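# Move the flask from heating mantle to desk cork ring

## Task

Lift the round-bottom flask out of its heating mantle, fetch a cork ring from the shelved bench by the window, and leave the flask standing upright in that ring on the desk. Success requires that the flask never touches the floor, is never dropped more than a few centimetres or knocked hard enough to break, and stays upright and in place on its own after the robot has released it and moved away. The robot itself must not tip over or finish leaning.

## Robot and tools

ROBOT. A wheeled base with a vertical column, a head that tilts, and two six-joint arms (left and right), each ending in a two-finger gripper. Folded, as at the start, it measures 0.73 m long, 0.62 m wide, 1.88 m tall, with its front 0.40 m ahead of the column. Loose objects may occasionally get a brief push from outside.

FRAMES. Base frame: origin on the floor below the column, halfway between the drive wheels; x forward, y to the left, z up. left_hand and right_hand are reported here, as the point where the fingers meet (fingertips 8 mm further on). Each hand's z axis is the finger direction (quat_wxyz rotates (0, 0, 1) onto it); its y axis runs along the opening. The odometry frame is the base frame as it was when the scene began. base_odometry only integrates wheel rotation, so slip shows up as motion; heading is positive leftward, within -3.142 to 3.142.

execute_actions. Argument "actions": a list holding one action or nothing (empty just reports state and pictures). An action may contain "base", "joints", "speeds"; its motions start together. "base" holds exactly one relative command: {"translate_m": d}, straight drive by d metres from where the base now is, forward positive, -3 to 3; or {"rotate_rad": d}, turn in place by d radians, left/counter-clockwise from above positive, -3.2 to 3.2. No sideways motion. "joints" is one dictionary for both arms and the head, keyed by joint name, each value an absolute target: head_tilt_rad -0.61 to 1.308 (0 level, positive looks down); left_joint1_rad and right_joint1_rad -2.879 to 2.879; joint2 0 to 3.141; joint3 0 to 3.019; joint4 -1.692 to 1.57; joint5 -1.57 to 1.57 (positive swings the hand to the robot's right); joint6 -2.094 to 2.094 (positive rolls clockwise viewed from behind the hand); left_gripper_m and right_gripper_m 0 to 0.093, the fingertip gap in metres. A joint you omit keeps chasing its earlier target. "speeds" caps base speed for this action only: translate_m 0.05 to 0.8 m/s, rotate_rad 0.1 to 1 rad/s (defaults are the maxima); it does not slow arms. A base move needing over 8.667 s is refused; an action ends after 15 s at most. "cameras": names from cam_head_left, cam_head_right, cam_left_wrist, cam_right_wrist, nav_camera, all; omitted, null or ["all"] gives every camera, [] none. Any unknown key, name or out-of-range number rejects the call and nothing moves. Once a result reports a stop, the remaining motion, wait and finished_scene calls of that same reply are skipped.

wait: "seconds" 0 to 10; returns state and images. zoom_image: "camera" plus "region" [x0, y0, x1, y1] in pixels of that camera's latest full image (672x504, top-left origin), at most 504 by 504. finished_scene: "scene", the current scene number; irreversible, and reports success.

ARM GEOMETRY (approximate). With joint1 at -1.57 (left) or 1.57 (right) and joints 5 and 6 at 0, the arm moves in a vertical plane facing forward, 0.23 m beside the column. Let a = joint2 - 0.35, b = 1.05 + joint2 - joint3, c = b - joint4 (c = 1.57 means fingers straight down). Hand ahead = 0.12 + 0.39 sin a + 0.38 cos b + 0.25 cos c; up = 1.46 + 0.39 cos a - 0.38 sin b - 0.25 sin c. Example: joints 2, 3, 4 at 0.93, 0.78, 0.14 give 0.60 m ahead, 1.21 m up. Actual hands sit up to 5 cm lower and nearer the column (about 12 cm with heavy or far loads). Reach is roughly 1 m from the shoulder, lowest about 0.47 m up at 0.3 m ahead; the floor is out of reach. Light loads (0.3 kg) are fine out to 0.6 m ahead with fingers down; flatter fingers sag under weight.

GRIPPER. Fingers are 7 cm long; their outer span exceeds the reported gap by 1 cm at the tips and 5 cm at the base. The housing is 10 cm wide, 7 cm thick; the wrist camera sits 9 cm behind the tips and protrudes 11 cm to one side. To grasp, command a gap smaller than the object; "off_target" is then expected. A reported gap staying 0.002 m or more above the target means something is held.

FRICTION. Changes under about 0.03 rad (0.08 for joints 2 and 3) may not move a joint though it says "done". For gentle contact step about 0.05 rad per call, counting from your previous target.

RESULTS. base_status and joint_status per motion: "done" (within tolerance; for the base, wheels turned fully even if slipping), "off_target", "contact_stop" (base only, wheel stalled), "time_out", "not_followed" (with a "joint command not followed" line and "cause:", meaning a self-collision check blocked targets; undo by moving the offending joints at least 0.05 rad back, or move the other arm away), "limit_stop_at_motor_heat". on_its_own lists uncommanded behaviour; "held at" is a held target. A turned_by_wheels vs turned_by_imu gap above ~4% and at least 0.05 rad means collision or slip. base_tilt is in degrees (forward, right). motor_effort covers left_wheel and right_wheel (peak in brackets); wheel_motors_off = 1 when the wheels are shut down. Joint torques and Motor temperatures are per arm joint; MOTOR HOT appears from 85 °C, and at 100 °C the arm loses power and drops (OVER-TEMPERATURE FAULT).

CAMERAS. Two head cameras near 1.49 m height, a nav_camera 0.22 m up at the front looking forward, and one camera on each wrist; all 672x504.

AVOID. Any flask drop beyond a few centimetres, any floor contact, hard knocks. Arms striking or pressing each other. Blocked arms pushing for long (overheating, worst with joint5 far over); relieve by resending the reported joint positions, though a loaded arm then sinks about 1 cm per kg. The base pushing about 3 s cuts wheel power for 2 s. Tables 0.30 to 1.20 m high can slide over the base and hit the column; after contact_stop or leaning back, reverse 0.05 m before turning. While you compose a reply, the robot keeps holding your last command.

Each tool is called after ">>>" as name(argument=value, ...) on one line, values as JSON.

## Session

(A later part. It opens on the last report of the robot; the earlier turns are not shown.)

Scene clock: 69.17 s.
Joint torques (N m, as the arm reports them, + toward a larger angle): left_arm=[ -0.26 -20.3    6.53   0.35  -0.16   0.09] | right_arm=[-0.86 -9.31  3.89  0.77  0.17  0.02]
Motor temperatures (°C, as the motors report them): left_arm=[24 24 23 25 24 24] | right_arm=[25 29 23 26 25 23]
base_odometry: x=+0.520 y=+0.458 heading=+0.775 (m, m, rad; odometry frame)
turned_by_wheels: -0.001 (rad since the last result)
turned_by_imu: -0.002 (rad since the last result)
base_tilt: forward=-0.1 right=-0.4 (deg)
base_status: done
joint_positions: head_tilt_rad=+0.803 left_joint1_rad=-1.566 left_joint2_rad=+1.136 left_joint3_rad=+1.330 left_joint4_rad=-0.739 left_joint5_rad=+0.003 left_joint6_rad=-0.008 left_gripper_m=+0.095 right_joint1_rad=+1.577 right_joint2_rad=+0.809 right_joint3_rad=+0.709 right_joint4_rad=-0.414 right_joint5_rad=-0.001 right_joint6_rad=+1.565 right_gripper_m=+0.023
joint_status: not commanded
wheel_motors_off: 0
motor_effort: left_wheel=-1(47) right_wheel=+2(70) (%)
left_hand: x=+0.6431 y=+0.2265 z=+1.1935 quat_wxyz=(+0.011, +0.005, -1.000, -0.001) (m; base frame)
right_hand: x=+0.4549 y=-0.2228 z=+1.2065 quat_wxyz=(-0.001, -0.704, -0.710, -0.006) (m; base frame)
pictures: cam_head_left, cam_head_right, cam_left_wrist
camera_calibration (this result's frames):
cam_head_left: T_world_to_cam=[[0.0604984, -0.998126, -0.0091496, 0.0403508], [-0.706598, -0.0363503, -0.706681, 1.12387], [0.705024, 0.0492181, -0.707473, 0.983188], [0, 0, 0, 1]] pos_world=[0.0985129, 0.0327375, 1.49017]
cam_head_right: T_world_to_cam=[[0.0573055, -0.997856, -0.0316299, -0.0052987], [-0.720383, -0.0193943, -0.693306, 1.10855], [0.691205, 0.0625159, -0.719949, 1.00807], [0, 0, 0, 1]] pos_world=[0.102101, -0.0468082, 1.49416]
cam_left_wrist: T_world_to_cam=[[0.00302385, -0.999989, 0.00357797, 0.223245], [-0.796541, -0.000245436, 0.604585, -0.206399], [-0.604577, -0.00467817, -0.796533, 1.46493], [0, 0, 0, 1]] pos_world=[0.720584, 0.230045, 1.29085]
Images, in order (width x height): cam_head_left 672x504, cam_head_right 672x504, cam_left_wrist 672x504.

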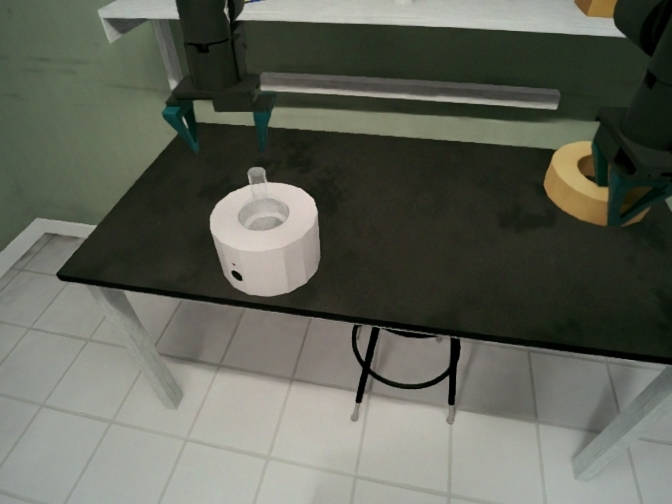

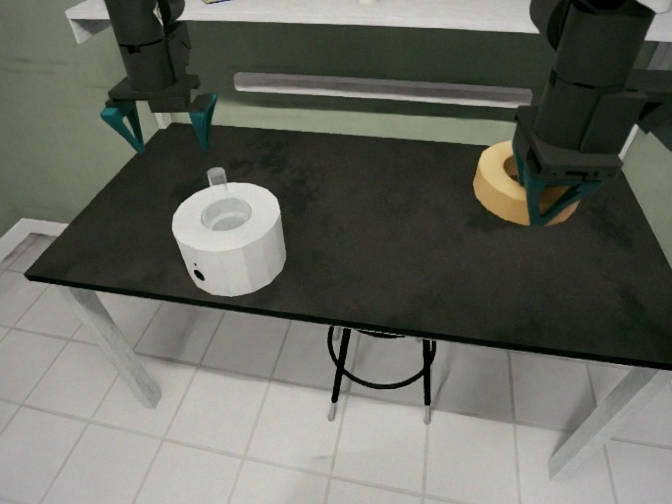

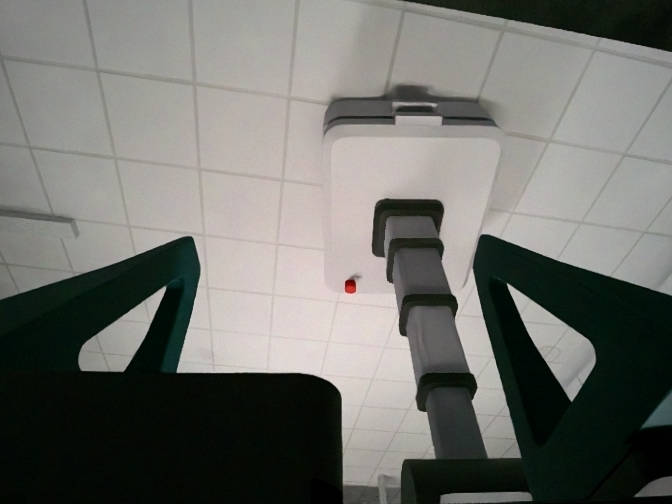

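>>> execute_actions(actions=[{"base":{"translate_m":0.18},"joints":{"left_joint2_rad":1.335,"left_joint3_rad":1.39,"left_joint4_rad":-0.575}}], cameras=["cam_head_left","cam_head_right","cam_left_wrist"])

Scene clock: 73.60 s.
Joint torques (N m, as the arm reports them, + toward a larger angle): left_arm=[ -0.32 -22.03   5.45   0.53  -0.12   0.09] | right_arm=[-0.9  -9.36  3.88  0.8   0.17  0.02]
Motor temperatures (°C, as the motors report them): left_arm=[24 24 23 25 24 24] | right_arm=[25 29 23 26 25 23]
base_odometry: x=+0.649 y=+0.584 heading=+0.774 (m, m, rad; odometry frame)
turned_by_wheels: -0.001 (rad since the last result)
turned_by_imu: -0.002 (rad since the last result)
base_tilt: forward=-0.2 right=-0.3 (deg)
base_status: done
joint_positions: head_tilt_rad=+0.803 left_joint1_rad=-1.566 left_joint2_rad=+1.350 left_joint3_rad=+1.375 left_joint4_rad=-0.579 left_joint5_rad=+0.003 left_joint6_rad=-0.008 left_gripper_m=+0.095 right_joint1_rad=+1.577 right_joint2_rad=+0.809 right_joint3_rad=+0.709 right_joint4_rad=-0.414 right_joint5_rad=-0.001 right_joint6_rad=+1.565 right_gripper_m=+0.023
joint_status: all done
wheel_motors_off: 0
motor_effort: left_wheel=-1(36) right_wheel=+1(38) (%)
left_hand: x=+0.6398 y=+0.2269 z=+1.0909 quat_wxyz=(+0.015, +0.005, -1.000, -0.001) (m; base frame)
right_hand: x=+0.4549 y=-0.2228 z=+1.2065 quat_wxyz=(-0.001, -0.704, -0.710, -0.006) (m; base frame)
pictures: cam_head_left, cam_head_right, cam_left_wrist
camera_calibration (this result's frames):
cam_head_left: T_world_to_cam=[[0.0604971, -0.998126, -0.00915773, 0.0403633], [-0.706693, -0.0363503, -0.706586, 1.12373], [0.704929, 0.0492181, -0.707568, 0.983339], [0, 0, 0, 1]] pos_world=[0.0985062, 0.0327375, 1.49016]
cam_head_right: T_world_to_cam=[[0.0573013, -0.997856, -0.0316376, -0.00528662], [-0.720476, -0.0193943, -0.693209, 1.10841], [0.691109, 0.0625159, -0.720042, 1.00822], [0, 0, 0, 1]] pos_world=[0.102095, -0.0468082, 1.49415]
cam_left_wrist: T_world_to_cam=[[0.00309982, -0.999989, 0.003571, 0.223992], [-0.790505, -0.000263353, 0.612455, -0.159469], [-0.612447, -0.00472139, -0.790497, 1.37968], [0, 0, 0, 1]] pos_world=[0.718228, 0.230462, 1.1875]
Images, in order (width x height): cam_head_left 672x504, cam_head_right 672x504, cam_left_wrist 672x504.

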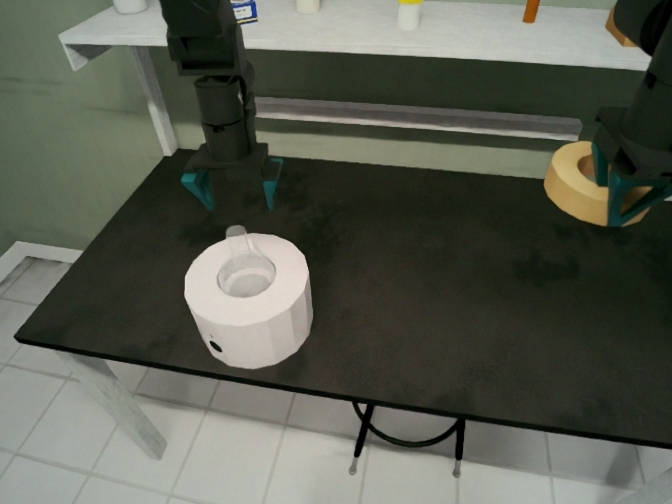

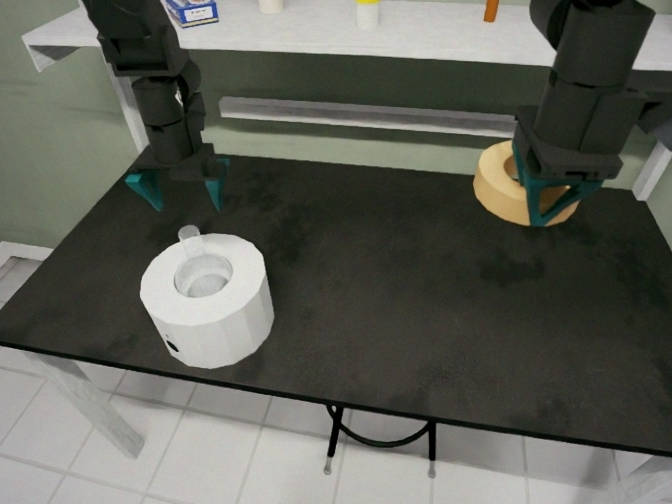

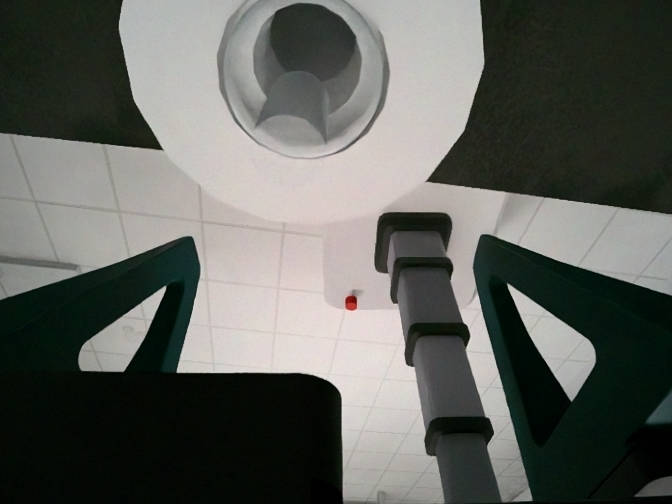

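>>> execute_actions(actions=[{"base":{"rotate_rad":0.03}}], cameras=[])

>>> execute_actions(actions=[{"joints":{"left_joint2_rad":1.63,"left_joint3_rad":1.575,"left_joint4_rad":-0.468}}], cameras=["cam_head_left","cam_head_right","cam_left_wrist"])

Scene clock: 79.17 s.
Joint torques (N m, as the arm reports them, + toward a larger angle): left_arm=[ -0.45 -21.4    5.37   0.43  -0.07   0.09] | right_arm=[-0.9  -9.52  3.85  0.81  0.16  0.02]
Motor temperatures (°C, as the motors report them): left_arm=[24 25 23 25 24 24] | right_arm=[25 29 23 26 25 23]
base_odometry: x=+0.649 y=+0.584 heading=+0.801 (m, m, rad; odometry frame)
turned_by_wheels: +0.028 (rad since the last result)
turned_by_imu: +0.026 (rad since the last result)
base_tilt: forward=-0.2 right=-0.4 (deg)
base_status: done
joint_positions: head_tilt_rad=+0.803 left_joint1_rad=-1.565 left_joint2_rad=+1.350 left_joint3_rad=+1.375 left_joint4_rad=-0.579 left_joint5_rad=+0.002 left_joint6_rad=-0.008 left_gripper_m=+0.095 right_joint1_rad=+1.577 right_joint2_rad=+0.809 right_joint3_rad=+0.709 right_joint4_rad=-0.414 right_joint5_rad=-0.001 right_joint6_rad=+1.565 right_gripper_m=+0.023
joint_status: not commanded
wheel_motors_off: 0
motor_effort: left_wheel=-2(49) right_wheel=+1(51) (%)
left_hand: x=+0.6398 y=+0.2277 z=+1.0909 quat_wxyz=(+0.015, +0.006, -1.000, -0.002) (m; base frame)
right_hand: x=+0.4549 y=-0.2228 z=+1.2065 quat_wxyz=(-0.001, -0.704, -0.710, -0.006) (m; base frame)
pictures: none
No camera images: the call's "cameras" was empty. Leave "cameras" out to get every camera's image.

Scene clock: 80.30 s.
Joint torques (N m, as the arm reports them, + toward a larger angle): left_arm=[ -0.14 -22.55   4.62   0.43  -0.1    0.1 ] | right_arm=[-0.92 -9.45  3.86  0.77  0.17  0.02]
Motor temperatures (°C, as the motors report them): left_arm=[24 25 23 25 24 24] | right_arm=[25 29 23 26 25 23]
base_odometry: x=+0.649 y=+0.584 heading=+0.801 (m, m, rad; odometry frame)
turned_by_wheels: +0.000 (rad since the last result)
turned_by_imu: +0.000 (rad since the last result)
base_tilt: forward=-0.2 right=-0.4 (deg)
base_status: not commanded
joint_positions: head_tilt_rad=+0.803 left_joint1_rad=-1.565 left_joint2_rad=+1.644 left_joint3_rad=+1.560 left_joint4_rad=-0.468 left_joint5_rad=+0.002 left_joint6_rad=-0.008 left_gripper_m=+0.095 right_joint1_rad=+1.577 right_joint2_rad=+0.809 right_joint3_rad=+0.709 right_joint4_rad=-0.414 right_joint5_rad=-0.001 right_joint6_rad=+1.565 right_gripper_m=+0.023
joint_status: all done
wheel_motors_off: 0
motor_effort: left_wheel=-3(4) right_wheel=+3(3) (%)
left_hand: x=+0.6503 y=+0.2284 z=+0.9687 quat_wxyz=(+0.014, +0.006, -1.000, -0.002) (m; base frame)
right_hand: x=+0.4549 y=-0.2228 z=+1.2065 quat_wxyz=(-0.001, -0.704, -0.710, -0.006) (m; base frame)
pictures: cam_head_left, cam_head_right, cam_left_wrist
camera_calibration (this result's frames):
cam_head_left: T_world_to_cam=[[0.0604971, -0.998126, -0.00915773, 0.0403633], [-0.706693, -0.0363503, -0.706586, 1.12373], [0.704929, 0.0492181, -0.707568, 0.983339], [0, 0, 0, 1]] pos_world=[0.0985062, 0.0327375, 1.49016]
cam_head_right: T_world_to_cam=[[0.0573013, -0.997856, -0.0316376, -0.00528662], [-0.720476, -0.0193943, -0.693209, 1.10841], [0.691109, 0.0625159, -0.720042, 1.00822], [0, 0, 0, 1]] pos_world=[0.102095, -0.0468082, 1.49415]
cam_left_wrist: T_world_to_cam=[[0.00362474, -0.999992, 0.00181974, 0.227216], [-0.792602, -0.00176342, 0.609737, -0.0719854], [-0.609729, -0.00365247, -0.792601, 1.28955], [0, 0, 0, 1]] pos_world=[0.728398, 0.231798, 1.06558]
Images, in order (width x height): cam_head_left 672x504, cam_head_right 672x504, cam_left_wrist 672x504.

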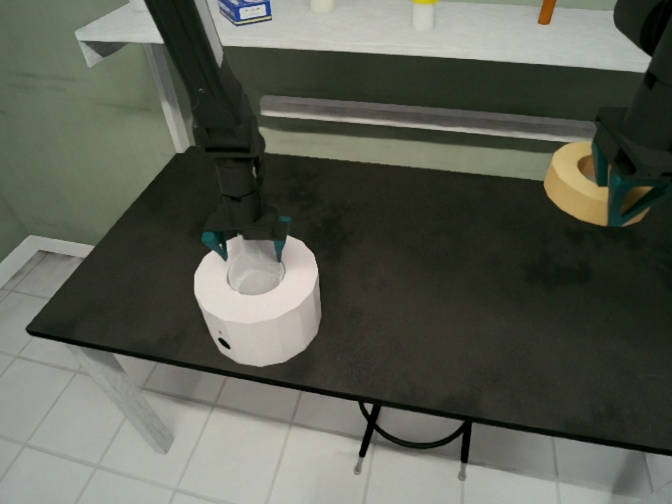

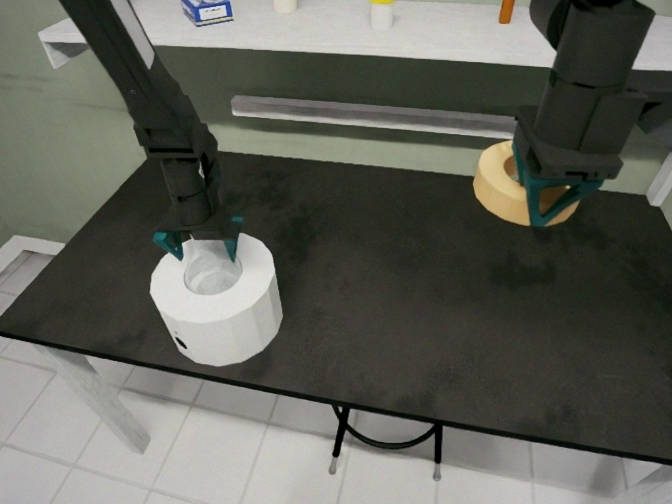

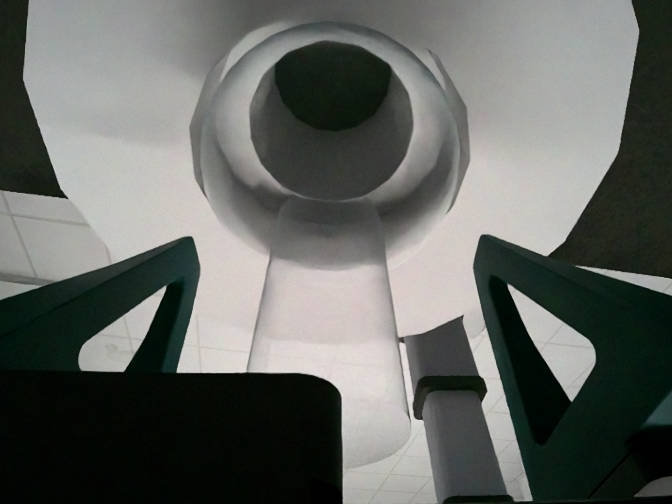

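>>> execute_actions(actions=[{"joints":{"left_gripper_m":0.015}}], cameras=["cam_left_wrist"])

>>> execute_actions(actions=[{"joints":{"left_joint2_rad":1.5,"left_joint3_rad":1.47,"left_joint4_rad":-0.52}}], cameras=["cam_head_right"])

>>> execute_actions(actions=[{"joints":{"left_joint2_rad":1.24,"left_joint3_rad":1.36,"left_joint4_rad":-0.66}}], cameras=["cam_head_right","cam_left_wrist"])

Scene clock: 85.13 s.
Joint torques (N m, as the arm reports them, + toward a larger angle): left_arm=[ -0.28 -22.51   4.58   0.43   0.09   0.1 ] | right_arm=[-0.79 -9.43  3.88  0.79  0.17  0.02]
Motor temperatures (°C, as the motors report them): left_arm=[24 26 23 25 24 24] | right_arm=[25 29 23 26 25 23]
base_odometry: x=+0.649 y=+0.584 heading=+0.801 (m, m, rad; odometry frame)
turned_by_wheels: +0.000 (rad since the last result)
turned_by_imu: -0.001 (rad since the last result)
base_tilt: forward=-0.2 right=-0.3 (deg)
base_status: not commanded
joint_positions: head_tilt_rad=+0.803 left_joint1_rad=-1.563 left_joint2_rad=+1.643 left_joint3_rad=+1.560 left_joint4_rad=-0.468 left_joint5_rad=-0.003 left_joint6_rad=-0.008 left_gripper_m=+0.033 right_joint1_rad=+1.577 right_joint2_rad=+0.809 right_joint3_rad=+0.709 right_joint4_rad=-0.414 right_joint5_rad=-0.001 right_joint6_rad=+1.565 right_gripper_m=+0.023
joint_status: left_gripper_m off_target (ended at +0.033, target +0.015)
wheel_motors_off: 0
motor_effort: left_wheel=-4(4) right_wheel=+3(3) (%)
left_hand: x=+0.6505 y=+0.2304 z=+0.9689 quat_wxyz=(+0.014, +0.006, -1.000, -0.005) (m; base frame)
right_hand: x=+0.4549 y=-0.2228 z=+1.2065 quat_wxyz=(-0.001, -0.704, -0.710, -0.006) (m; base frame)
pictures: cam_left_wrist
camera_calibration (this result's frames):
cam_left_wrist: T_world_to_cam=[[0.00424006, -0.999979, -0.00484012, 0.235262], [-0.79282, -0.00631142, 0.609423, -0.0704743], [-0.609441, 0.00125336, -0.792831, 1.28874], [0, 0, 0, 1]] pos_world=[0.72854, 0.233197, 1.06584]
Images, in order (width x height): cam_left_wrist 672x504.

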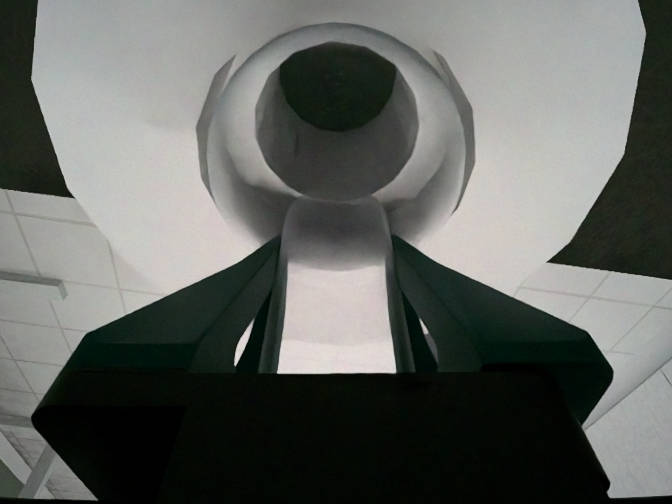

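Scene clock: 86.00 s.
Joint torques (N m, as the arm reports them, + toward a larger angle): left_arm=[ -0.28 -21.57   4.13   0.16   0.1    0.1 ] | right_arm=[-0.85 -9.55  3.93  0.82  0.17  0.02]
Motor temperatures (°C, as the motors report them): left_arm=[24 26 23 25 24 24] | right_arm=[25 29 23 26 25 23]
base_odometry: x=+0.649 y=+0.584 heading=+0.801 (m, m, rad; odometry frame)
turned_by_wheels: +0.000 (rad since the last result)
turned_by_imu: +0.000 (rad since the last result)
base_tilt: forward=-0.2 right=-0.4 (deg)
base_status: not commanded
joint_positions: head_tilt_rad=+0.803 left_joint1_rad=-1.563 left_joint2_rad=+1.511 left_joint3_rad=+1.466 left_joint4_rad=-0.513 left_joint5_rad=-0.003 left_joint6_rad=-0.008 left_gripper_m=+0.033 right_joint1_rad=+1.577 right_joint2_rad=+0.809 right_joint3_rad=+0.709 right_joint4_rad=-0.414 right_joint5_rad=-0.001 right_joint6_rad=+1.565 right_gripper_m=+0.023
joint_status: all done
wheel_motors_off: 0
motor_effort: left_wheel=-4(5) right_wheel=+3(4) (%)
left_hand: x=+0.6450 y=+0.2299 z=+1.0235 quat_wxyz=(+0.017, +0.006, -1.000, -0.005) (m; base frame)
right_hand: x=+0.4549 y=-0.2228 z=+1.2065 quat_wxyz=(-0.001, -0.704, -0.710, -0.006) (m; base frame)
pictures: cam_head_right
camera_calibration (this result's frames):
cam_head_right: T_world_to_cam=[[0.0573013, -0.997856, -0.0316376, -0.00528661], [-0.720476, -0.0193943, -0.693209, 1.10841], [0.691108, 0.0625159, -0.720042, 1.00822], [0, 0, 0, 1]] pos_world=[0.102095, -0.0468082, 1.49415]
Images, in order (width x height): cam_head_right 672x504.

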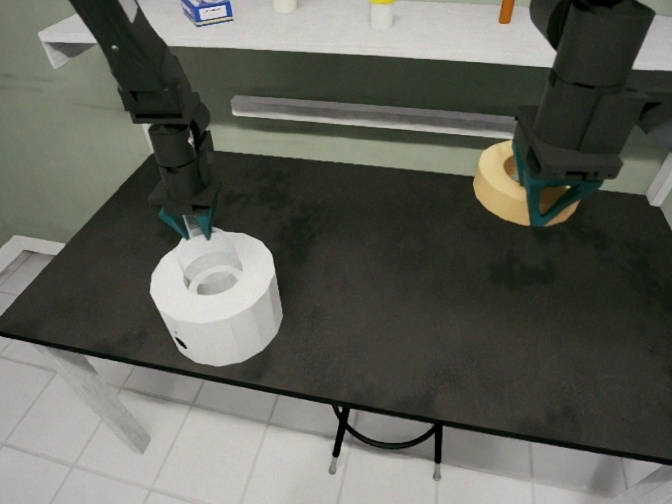

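Scene clock: 87.10 s.
Joint torques (N m, as the arm reports them, + toward a larger angle): left_arm=[ -0.69 -19.53   5.63   0.45   0.06   0.09] | right_arm=[-0.88 -9.57  3.87  0.78  0.16  0.02]
Motor temperatures (°C, as the motors report them): left_arm=[24 26 23 25 24 24] | right_arm=[25 29 23 26 25 23]
base_odometry: x=+0.649 y=+0.584 heading=+0.801 (m, m, rad; odometry frame)
turned_by_wheels: +0.000 (rad since the last result)
turned_by_imu: +0.000 (rad since the last result)
base_tilt: forward=-0.2 right=-0.4 (deg)
base_status: not commanded
joint_positions: head_tilt_rad=+0.803 left_joint1_rad=-1.563 left_joint2_rad=+1.231 left_joint3_rad=+1.352 left_joint4_rad=-0.660 left_joint5_rad=-0.003 left_joint6_rad=-0.008 left_gripper_m=+0.033 right_joint1_rad=+1.577 right_joint2_rad=+0.809 right_joint3_rad=+0.709 right_joint4_rad=-0.414 right_joint5_rad=-0.001 right_joint6_rad=+1.565 right_gripper_m=+0.023
joint_status: all done
wheel_motors_off: 0
motor_effort: left_wheel=-3(2) right_wheel=+3(4) (%)
left_hand: x=+0.6474 y=+0.2291 z=+1.1489 quat_wxyz=(+0.007, +0.006, -1.000, -0.005) (m; base frame)
right_hand: x=+0.4549 y=-0.2228 z=+1.2065 quat_wxyz=(-0.001, -0.704, -0.710, -0.006) (m; base frame)
pictures: cam_head_right, cam_left_wrist
camera_calibration (this result's frames):
cam_head_right: T_world_to_cam=[[0.0573013, -0.997856, -0.0316376, -0.00528663], [-0.720476, -0.0193943, -0.693209, 1.10841], [0.691109, 0.0625159, -0.720042, 1.00822], [0, 0, 0, 1]] pos_world=[0.102095, -0.0468082, 1.49415]
cam_left_wrist: T_world_to_cam=[[0.00423241, -0.999983, -0.00407071, 0.233974], [-0.800202, -0.0058281, 0.599702, -0.166823], [-0.599715, 0.000719206, -0.800213, 1.43185], [0, 0, 0, 1]] pos_world=[0.72422, 0.231968, 1.24678]
Images, in order (width x height): cam_head_right 672x504, cam_left_wrist 672x504.

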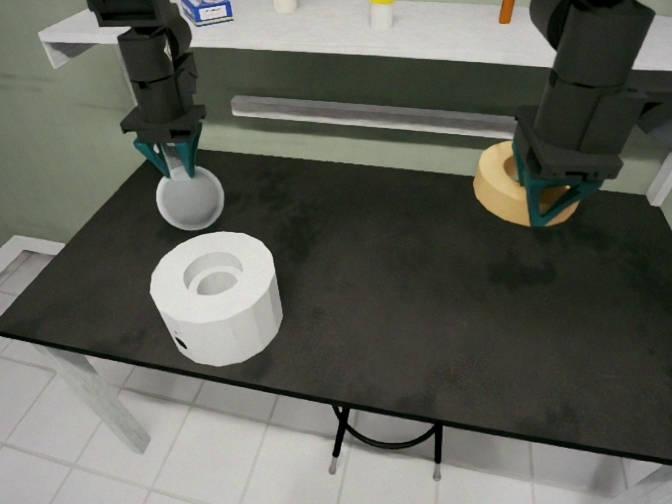

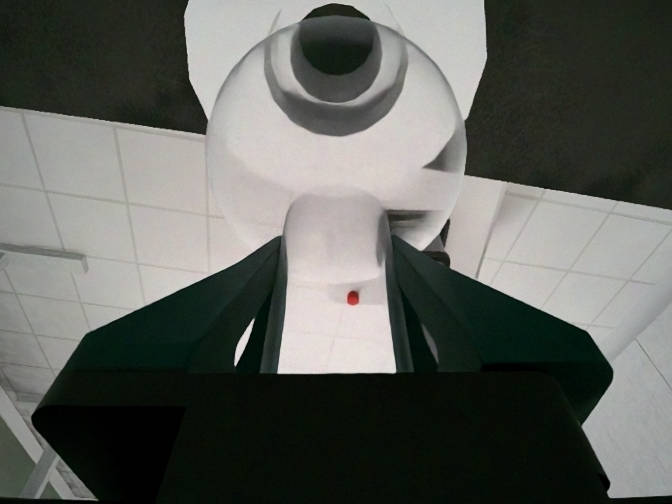

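>>> execute_actions(actions=[{"base":{"translate_m":-0.88}}], cameras=[])

>>> execute_actions(actions=[{"base":{"rotate_rad":1.6},"joints":{"head_tilt_rad":0.6}}], cameras=["cam_head_left"])

>>> execute_actions(actions=[{"base":{"translate_m":0.8}}], cameras=["cam_head_left","cam_head_right","nav_camera"])

Scene clock: 95.27 s.
Joint torques (N m, as the arm reports them, + toward a larger angle): left_arm=[ -0.12 -19.62   5.78   0.45   0.03   0.07] | right_arm=[-0.89 -9.47  4.03  0.8   0.16  0.02]
Motor temperatures (°C, as the motors report them): left_arm=[24 26 24 25 24 24] | right_arm=[25 29 23 26 25 23]
base_odometry: x=+0.037 y=-0.048 heading=+0.801 (m, m, rad; odometry frame)
turned_by_wheels: +0.000 (rad since the last result)
turned_by_imu: -0.001 (rad since the last result)
base_tilt: forward=-0.2 right=-0.4 (deg)
base_status: done
joint_positions: head_tilt_rad=+0.803 left_joint1_rad=-1.563 left_joint2_rad=+1.232 left_joint3_rad=+1.349 left_joint4_rad=-0.659 left_joint5_rad=-0.002 left_joint6_rad=-0.008 left_gripper_m=+0.033 right_joint1_rad=+1.577 right_joint2_rad=+0.809 right_joint3_rad=+0.707 right_joint4_rad=-0.414 right_joint5_rad=-0.001 right_joint6_rad=+1.565 right_gripper_m=+0.023
joint_status: not commanded
wheel_motors_off: 0
motor_effort: left_wheel=-1(66) right_wheel=+0(56) (%)
left_hand: x=+0.6454 y=+0.2289 z=+1.1476 quat_wxyz=(+0.009, +0.006, -1.000, -0.004) (m; base frame)
right_hand: x=+0.4539 y=-0.2228 z=+1.2062 quat_wxyz=(+0.000, -0.704, -0.710, -0.005) (m; base frame)
pictures: none
No camera images: the call's "cameras" was empty. Leave "cameras" out to get every camera's image.

Scene clock: 98.17 s.
Joint torques (N m, as the arm reports them, + toward a larger angle): left_arm=[ -0.27 -19.93   5.73   0.39   0.01   0.08] | right_arm=[-0.98 -9.37  3.98  0.77  0.16  0.02]
Motor temperatures (°C, as the motors report them): left_arm=[24 26 24 25 24 24] | right_arm=[25 29 23 26 25 23]
base_odometry: x=+0.037 y=-0.048 heading=+2.400 (m, m, rad; odometry frame)
turned_by_wheels: +1.599 (rad since the last result)
turned_by_imu: +1.578 (rad since the last result)
base_tilt: forward=-0.2 right=-0.4 (deg)
base_status: done
joint_positions: head_tilt_rad=+0.618 left_joint1_rad=-1.564 left_joint2_rad=+1.232 left_joint3_rad=+1.349 left_joint4_rad=-0.659 left_joint5_rad=-0.001 left_joint6_rad=-0.008 left_gripper_m=+0.033 right_joint1_rad=+1.577 right_joint2_rad=+0.809 right_joint3_rad=+0.707 right_joint4_rad=-0.414 right_joint5_rad=-0.001 right_joint6_rad=+1.565 right_gripper_m=+0.023
joint_status: all done
wheel_motors_off: 0
motor_effort: left_wheel=-2(49) right_wheel=+2(57) (%)
left_hand: x=+0.6454 y=+0.2283 z=+1.1476 quat_wxyz=(+0.009, +0.006, -1.000, -0.003) (m; base frame)
right_hand: x=+0.4539 y=-0.2228 z=+1.2062 quat_wxyz=(+0.000, -0.704, -0.710, -0.005) (m; base frame)
pictures: cam_head_left
camera_calibration (this result's frames):
cam_head_left: T_world_to_cam=[[0.0611488, -0.998126, 0.00214198, 0.0229292], [-0.564455, -0.0363503, -0.824663, 1.29846], [0.823196, 0.0492181, -0.56562, 0.758826], [0, 0, 0, 1]] pos_world=[0.106856, 0.0327375, 1.49995]
Images, in order (width x height): cam_head_left 672x504.

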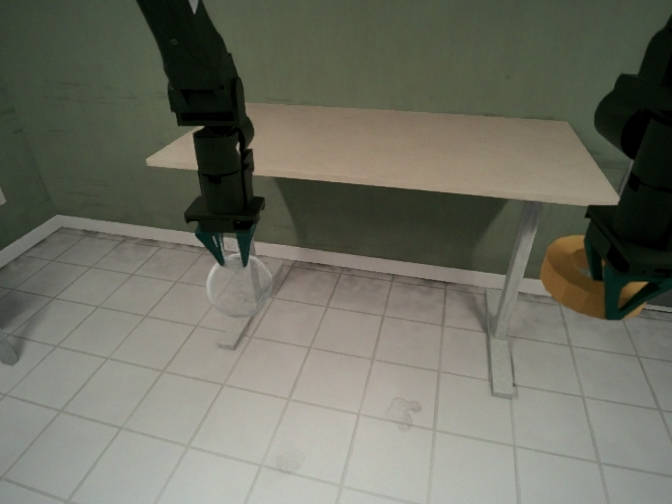

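Scene clock: 101.27 s.
Joint torques (N m, as the arm reports them, + toward a larger angle): left_arm=[ -0.22 -19.79   5.71   0.46  -0.03   0.08] | right_arm=[-0.89 -9.32  3.97  0.77  0.16  0.02]
Motor temperatures (°C, as the motors report them): left_arm=[24 26 24 25 24 24] | right_arm=[25 29 23 26 25 23]
base_odometry: x=-0.554 y=+0.492 heading=+2.401 (m, m, rad; odometry frame)
turned_by_wheels: +0.000 (rad since the last result)
turned_by_imu: +0.000 (rad since the last result)
base_tilt: forward=-0.2 right=-0.4 (deg)
base_status: done
joint_positions: head_tilt_rad=+0.617 left_joint1_rad=-1.564 left_joint2_rad=+1.232 left_joint3_rad=+1.349 left_joint4_rad=-0.659 left_joint5_rad=-0.001 left_joint6_rad=-0.008 left_gripper_m=+0.033 right_joint1_rad=+1.577 right_joint2_rad=+0.809 right_joint3_rad=+0.707 right_joint4_rad=-0.414 right_joint5_rad=-0.001 right_joint6_rad=+1.565 right_gripper_m=+0.023
joint_status: not commanded
wheel_motors_off: 0
motor_effort: left_wheel=+0(54) right_wheel=+0(61) (%)
left_hand: x=+0.6455 y=+0.2283 z=+1.1476 quat_wxyz=(+0.009, +0.006, -1.000, -0.003) (m; base frame)
right_hand: x=+0.4540 y=-0.2228 z=+1.2062 quat_wxyz=(-0.001, -0.704, -0.710, -0.005) (m; base frame)
pictures: cam_head_left, cam_head_right, nav_camera
camera_calibration (this result's frames):
cam_head_left: T_world_to_cam=[[0.0611472, -0.998126, 0.0021882, 0.0228581], [-0.563832, -0.0363503, -0.825089, 1.29908], [0.823623, 0.0492181, -0.564998, 0.757846], [0, 0, 0, 1]] pos_world=[0.106887, 0.0327375, 1.49999]
cam_head_right: T_world_to_cam=[[0.0621638, -0.997856, -0.020495, -0.0226895], [-0.579851, -0.0193943, -0.814492, 1.28815], [0.812348, 0.0625159, -0.579813, 0.786202], [0, 0, 0, 1]] pos_world=[0.109676, -0.0468082, 1.50457]
Images, in order (width x height): cam_head_left 672x504, cam_head_right 672x504, nav_camera 672x504.

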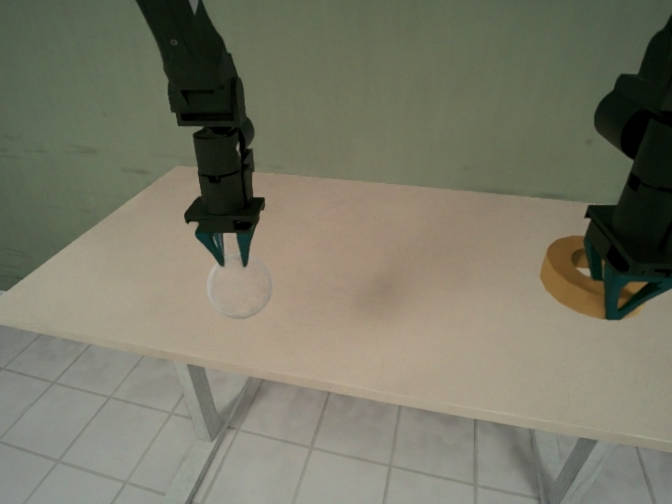

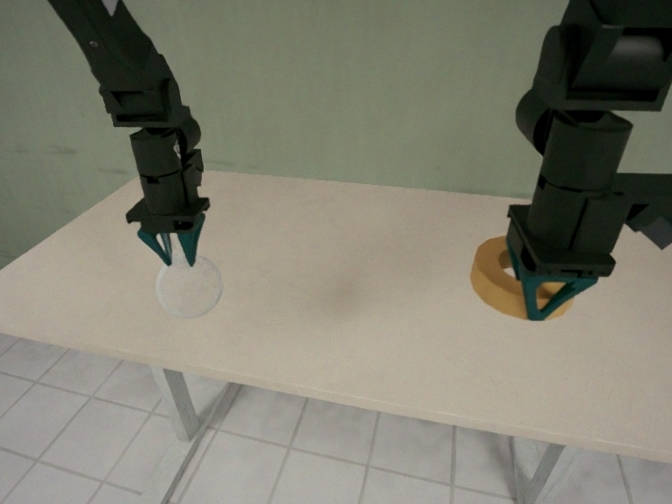

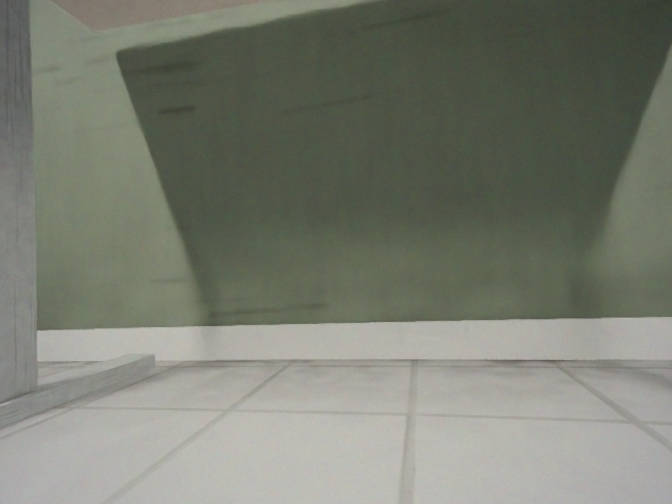

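>>> execute_actions(actions=[{"base":{"translate_m":0.05},"joints":{"right_joint2_rad":1.335,"right_joint3_rad":1.39,"right_joint4_rad":-0.575,"head_tilt_rad":0.8}}], cameras=[])

>>> execute_actions(actions=[{"joints":{"right_joint2_rad":1.62,"right_joint3_rad":1.55,"right_joint4_rad":-0.44}}], cameras=["cam_head_left","cam_right_wrist"])

Scene clock: 106.53 s.
Joint torques (N m, as the arm reports them, + toward a larger angle): left_arm=[ -0.1  -19.47   5.62   0.31  -0.01   0.11] | right_arm=[ -0.88 -16.4    6.66   0.33   0.17   0.02]
Motor temperatures (°C, as the motors report them): left_arm=[24 26 24 25 24 24] | right_arm=[25 29 23 26 25 23]
base_odometry: x=-0.590 y=+0.526 heading=+2.401 (m, m, rad; odometry frame)
turned_by_wheels: +0.000 (rad since the last result)
turned_by_imu: -0.001 (rad since the last result)
base_tilt: forward=-0.2 right=-0.4 (deg)
base_status: done
joint_positions: head_tilt_rad=+0.802 left_joint1_rad=-1.564 left_joint2_rad=+1.232 left_joint3_rad=+1.348 left_joint4_rad=-0.658 left_joint5_rad=-0.001 left_joint6_rad=-0.008 left_gripper_m=+0.033 right_joint1_rad=+1.577 right_joint2_rad=+1.326 right_joint3_rad=+1.366 right_joint4_rad=-0.570 right_joint5_rad=-0.001 right_joint6_rad=+1.565 right_gripper_m=+0.023
joint_status: all done
wheel_motors_off: 0
motor_effort: left_wheel=+1(32) right_wheel=+1(35) (%)
left_hand: x=+0.6453 y=+0.2283 z=+1.1473 quat_wxyz=(+0.009, +0.006, -1.000, -0.003) (m; base frame)
right_hand: x=+0.6459 y=-0.2217 z=+1.1020 quat_wxyz=(+0.004, -0.704, -0.710, +0.000) (m; base frame)
pictures: none
No camera images: the call's "cameras" was empty. Leave "cameras" out to get every camera's image.

Scene clock: 107.87 s.
Joint torques (N m, as the arm reports them, + toward a larger angle): left_arm=[ -0.47 -19.55   5.76   0.28   0.     0.09] | right_arm=[ -0.9  -19.22   4.2    0.44   0.16   0.02]
Motor temperatures (°C, as the motors report them): left_arm=[24 26 24 25 24 24] | right_arm=[25 29 23 26 25 23]
base_odometry: x=-0.590 y=+0.526 heading=+2.401 (m, m, rad; odometry frame)
turned_by_wheels: +0.000 (rad since the last result)
turned_by_imu: +0.000 (rad since the last result)
base_tilt: forward=-0.2 right=-0.4 (deg)
base_status: not commanded
joint_positions: head_tilt_rad=+0.802 left_joint1_rad=-1.564 left_joint2_rad=+1.232 left_joint3_rad=+1.348 left_joint4_rad=-0.658 left_joint5_rad=-0.001 left_joint6_rad=-0.008 left_gripper_m=+0.033 right_joint1_rad=+1.577 right_joint2_rad=+1.636 right_joint3_rad=+1.545 right_joint4_rad=-0.438 right_joint5_rad=-0.001 right_joint6_rad=+1.565 right_gripper_m=+0.023
joint_status: all done
wheel_motors_off: 0
motor_effort: left_wheel=-2(1) right_wheel=+1(1) (%)
left_hand: x=+0.6453 y=+0.2283 z=+1.1473 quat_wxyz=(+0.009, +0.006, -1.000, -0.003) (m; base frame)
right_hand: x=+0.6521 y=-0.2210 z=+0.9700 quat_wxyz=(+0.004, -0.704, -0.710, +0.000) (m; base frame)
pictures: cam_head_left, cam_right_wrist
camera_calibration (this result's frames):
cam_head_left: T_world_to_cam=[[0.0605051, -0.998126, -0.00910527, 0.0402822], [-0.70608, -0.0363503, -0.707198, 1.12464], [0.705542, 0.0492181, -0.706956, 0.982366], [0, 0, 0, 1]] pos_world=[0.0985494, 0.0327375, 1.4902]
cam_right_wrist: T_world_to_cam=[[-0.999672, -0.00936152, 0.0238565, 0.625965], [0.00640671, 0.810045, 0.586333, -0.382395], [-0.0248138, 0.586293, -0.809719, 1.05512], [0, 0, 0, 1]] pos_world=[0.65439, -0.302992, 1.06363]
Images, in order (width x height): cam_head_left 672x504, cam_right_wrist 672x504.

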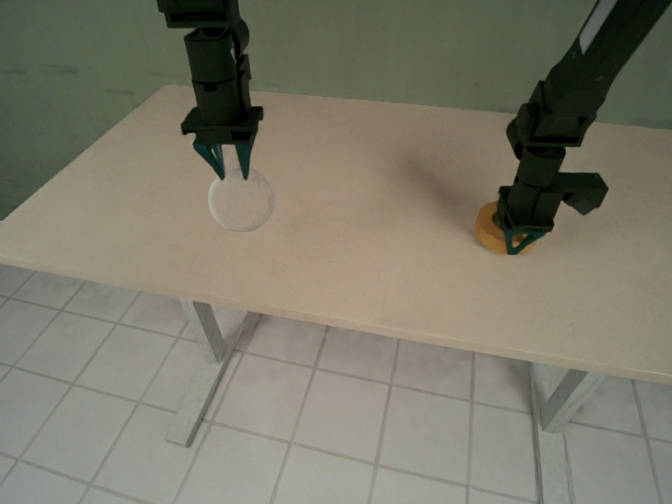

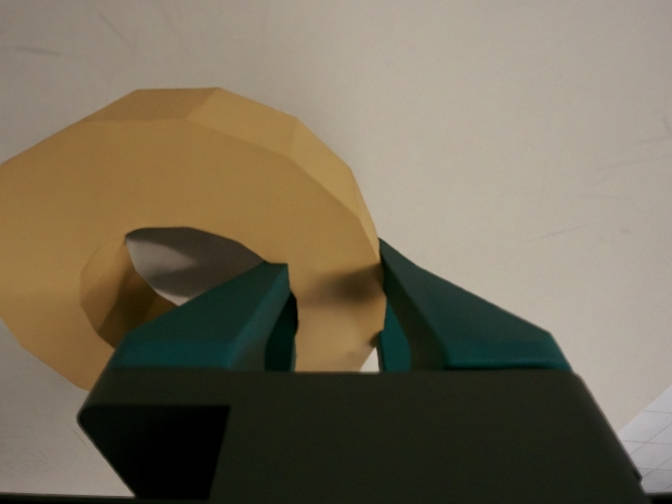

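>>> execute_actions(actions=[{"joints":{"right_joint2_rad":1.71,"right_joint4_rad":-0.39}}], cameras=["cam_right_wrist"])

>>> execute_actions(actions=[{"joints":{"right_joint2_rad":1.75,"right_joint4_rad":-0.35}}], cameras=["cam_head_left","cam_right_wrist"])

Scene clock: 111.50 s.
Joint torques (N m, as the arm reports them, + toward a larger angle): left_arm=[  0.02 -19.57   5.8    0.32   0.     0.07] | right_arm=[ -0.93 -14.71   3.93   0.84   0.15   0.01]
Motor temperatures (°C, as the motors report them): left_arm=[24 26 24 25 24 24] | right_arm=[25 29 23 26 25 23]
base_odometry: x=-0.590 y=+0.526 heading=+2.401 (m, m, rad; odometry frame)
turned_by_wheels: +0.000 (rad since the last result)
turned_by_imu: -0.001 (rad since the last result)
base_tilt: forward=-0.2 right=-0.4 (deg)
base_status: not commanded
joint_positions: head_tilt_rad=+0.802 left_joint1_rad=-1.564 left_joint2_rad=+1.232 left_joint3_rad=+1.348 left_joint4_rad=-0.658 left_joint5_rad=-0.001 left_joint6_rad=-0.008 left_gripper_m=+0.033 right_joint1_rad=+1.577 right_joint2_rad=+1.663 right_joint3_rad=+1.547 right_joint4_rad=-0.396 right_joint5_rad=-0.001 right_joint6_rad=+1.565 right_gripper_m=+0.023
joint_status: all done
wheel_motors_off: 0
motor_effort: left_wheel=+0(1) right_wheel=+1(1) (%)
left_hand: x=+0.6453 y=+0.2283 z=+1.1473 quat_wxyz=(+0.009, +0.006, -1.000, -0.003) (m; base frame)
right_hand: x=+0.6504 y=-0.2209 z=+0.9562 quat_wxyz=(-0.002, -0.704, -0.710, -0.006) (m; base frame)
pictures: cam_right_wrist
camera_calibration (this result's frames):
cam_right_wrist: T_world_to_cam=[[-0.999938, -0.00889076, 0.00669524, 0.641263], [-0.00327572, 0.810013, 0.586403, -0.368145], [-0.0106368, 0.586345, -0.809992, 1.03495], [0, 0, 0, 1]] pos_world=[0.651026, -0.302931, 1.04989]
Images, in order (width x height): cam_right_wrist 672x504.

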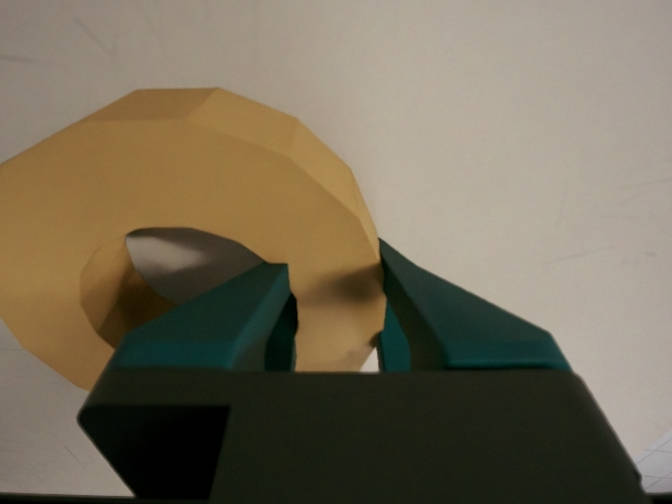

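Scene clock: 112.03 s.
Joint torques (N m, as the arm reports them, + toward a larger angle): left_arm=[ -0.63 -19.59   5.72   0.31   0.02   0.08] | right_arm=[ -0.92 -12.07   3.88   2.42   0.16   0.01]
Motor temperatures (°C, as the motors report them): left_arm=[24 26 24 25 24 24] | right_arm=[25 29 23 26 25 23]
base_odometry: x=-0.590 y=+0.526 heading=+2.401 (m, m, rad; odometry frame)
turned_by_wheels: +0.000 (rad since the last result)
turned_by_imu: +0.000 (rad since the last result)
base_tilt: forward=-0.2 right=-0.4 (deg)
base_status: not commanded
joint_positions: head_tilt_rad=+0.802 left_joint1_rad=-1.564 left_joint2_rad=+1.232 left_joint3_rad=+1.348 left_joint4_rad=-0.658 left_joint5_rad=-0.001 left_joint6_rad=-0.008 left_gripper_m=+0.033 right_joint1_rad=+1.577 right_joint2_rad=+1.664 right_joint3_rad=+1.547 right_joint4_rad=-0.391 right_joint5_rad=-0.001 right_joint6_rad=+1.565 right_gripper_m=+0.023
joint_status: all done
wheel_motors_off: 0
motor_effort: left_wheel=-1(0) right_wheel=+1(1) (%)
left_hand: x=+0.6453 y=+0.2283 z=+1.1473 quat_wxyz=(+0.009, +0.006, -1.000, -0.003) (m; base frame)
right_hand: x=+0.6512 y=-0.2209 z=+0.9558 quat_wxyz=(-0.003, -0.704, -0.710, -0.008) (m; base frame)
pictures: cam_head_left, cam_right_wrist
camera_calibration (this result's frames):
cam_head_left: T_world_to_cam=[[0.0605044, -0.998126, -0.00910945, 0.0402886], [-0.706129, -0.0363503, -0.70715, 1.12457], [0.705494, 0.0492181, -0.707005, 0.982444], [0, 0, 0, 1]] pos_world=[0.098546, 0.0327375, 1.4902]
cam_right_wrist: T_world_to_cam=[[-0.999958, -0.00886877, 0.00249918, 0.646131], [-0.00571849, 0.810006, 0.586394, -0.366322], [-0.00722495, 0.586355, -0.810022, 1.03245], [0, 0, 0, 1]] pos_world=[0.651468, -0.302928, 1.0495]
Images, in order (width x height): cam_head_left 672x504, cam_right_wrist 672x504.

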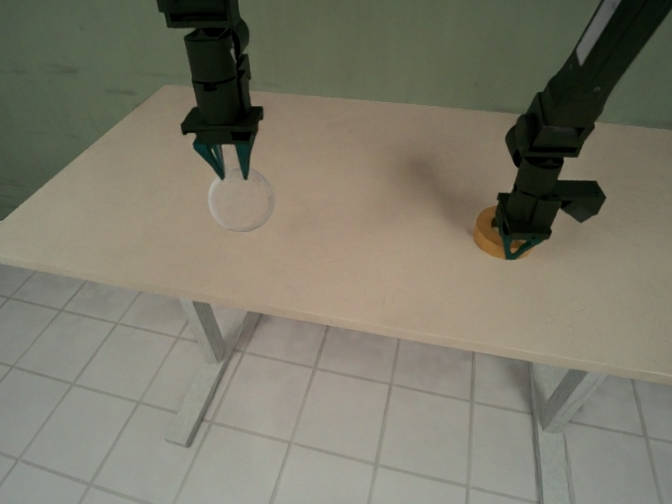

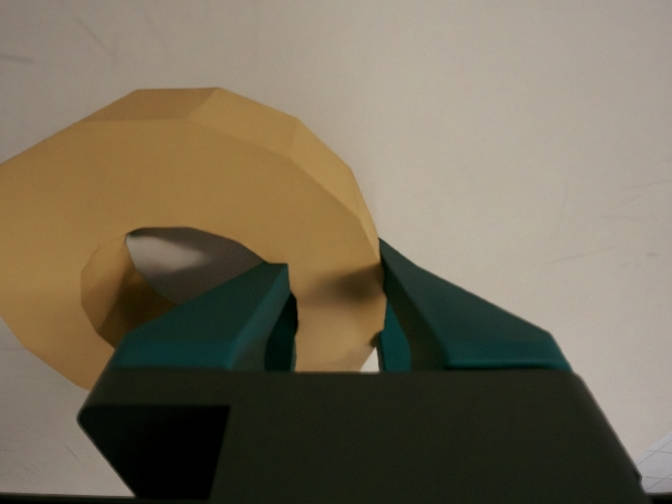

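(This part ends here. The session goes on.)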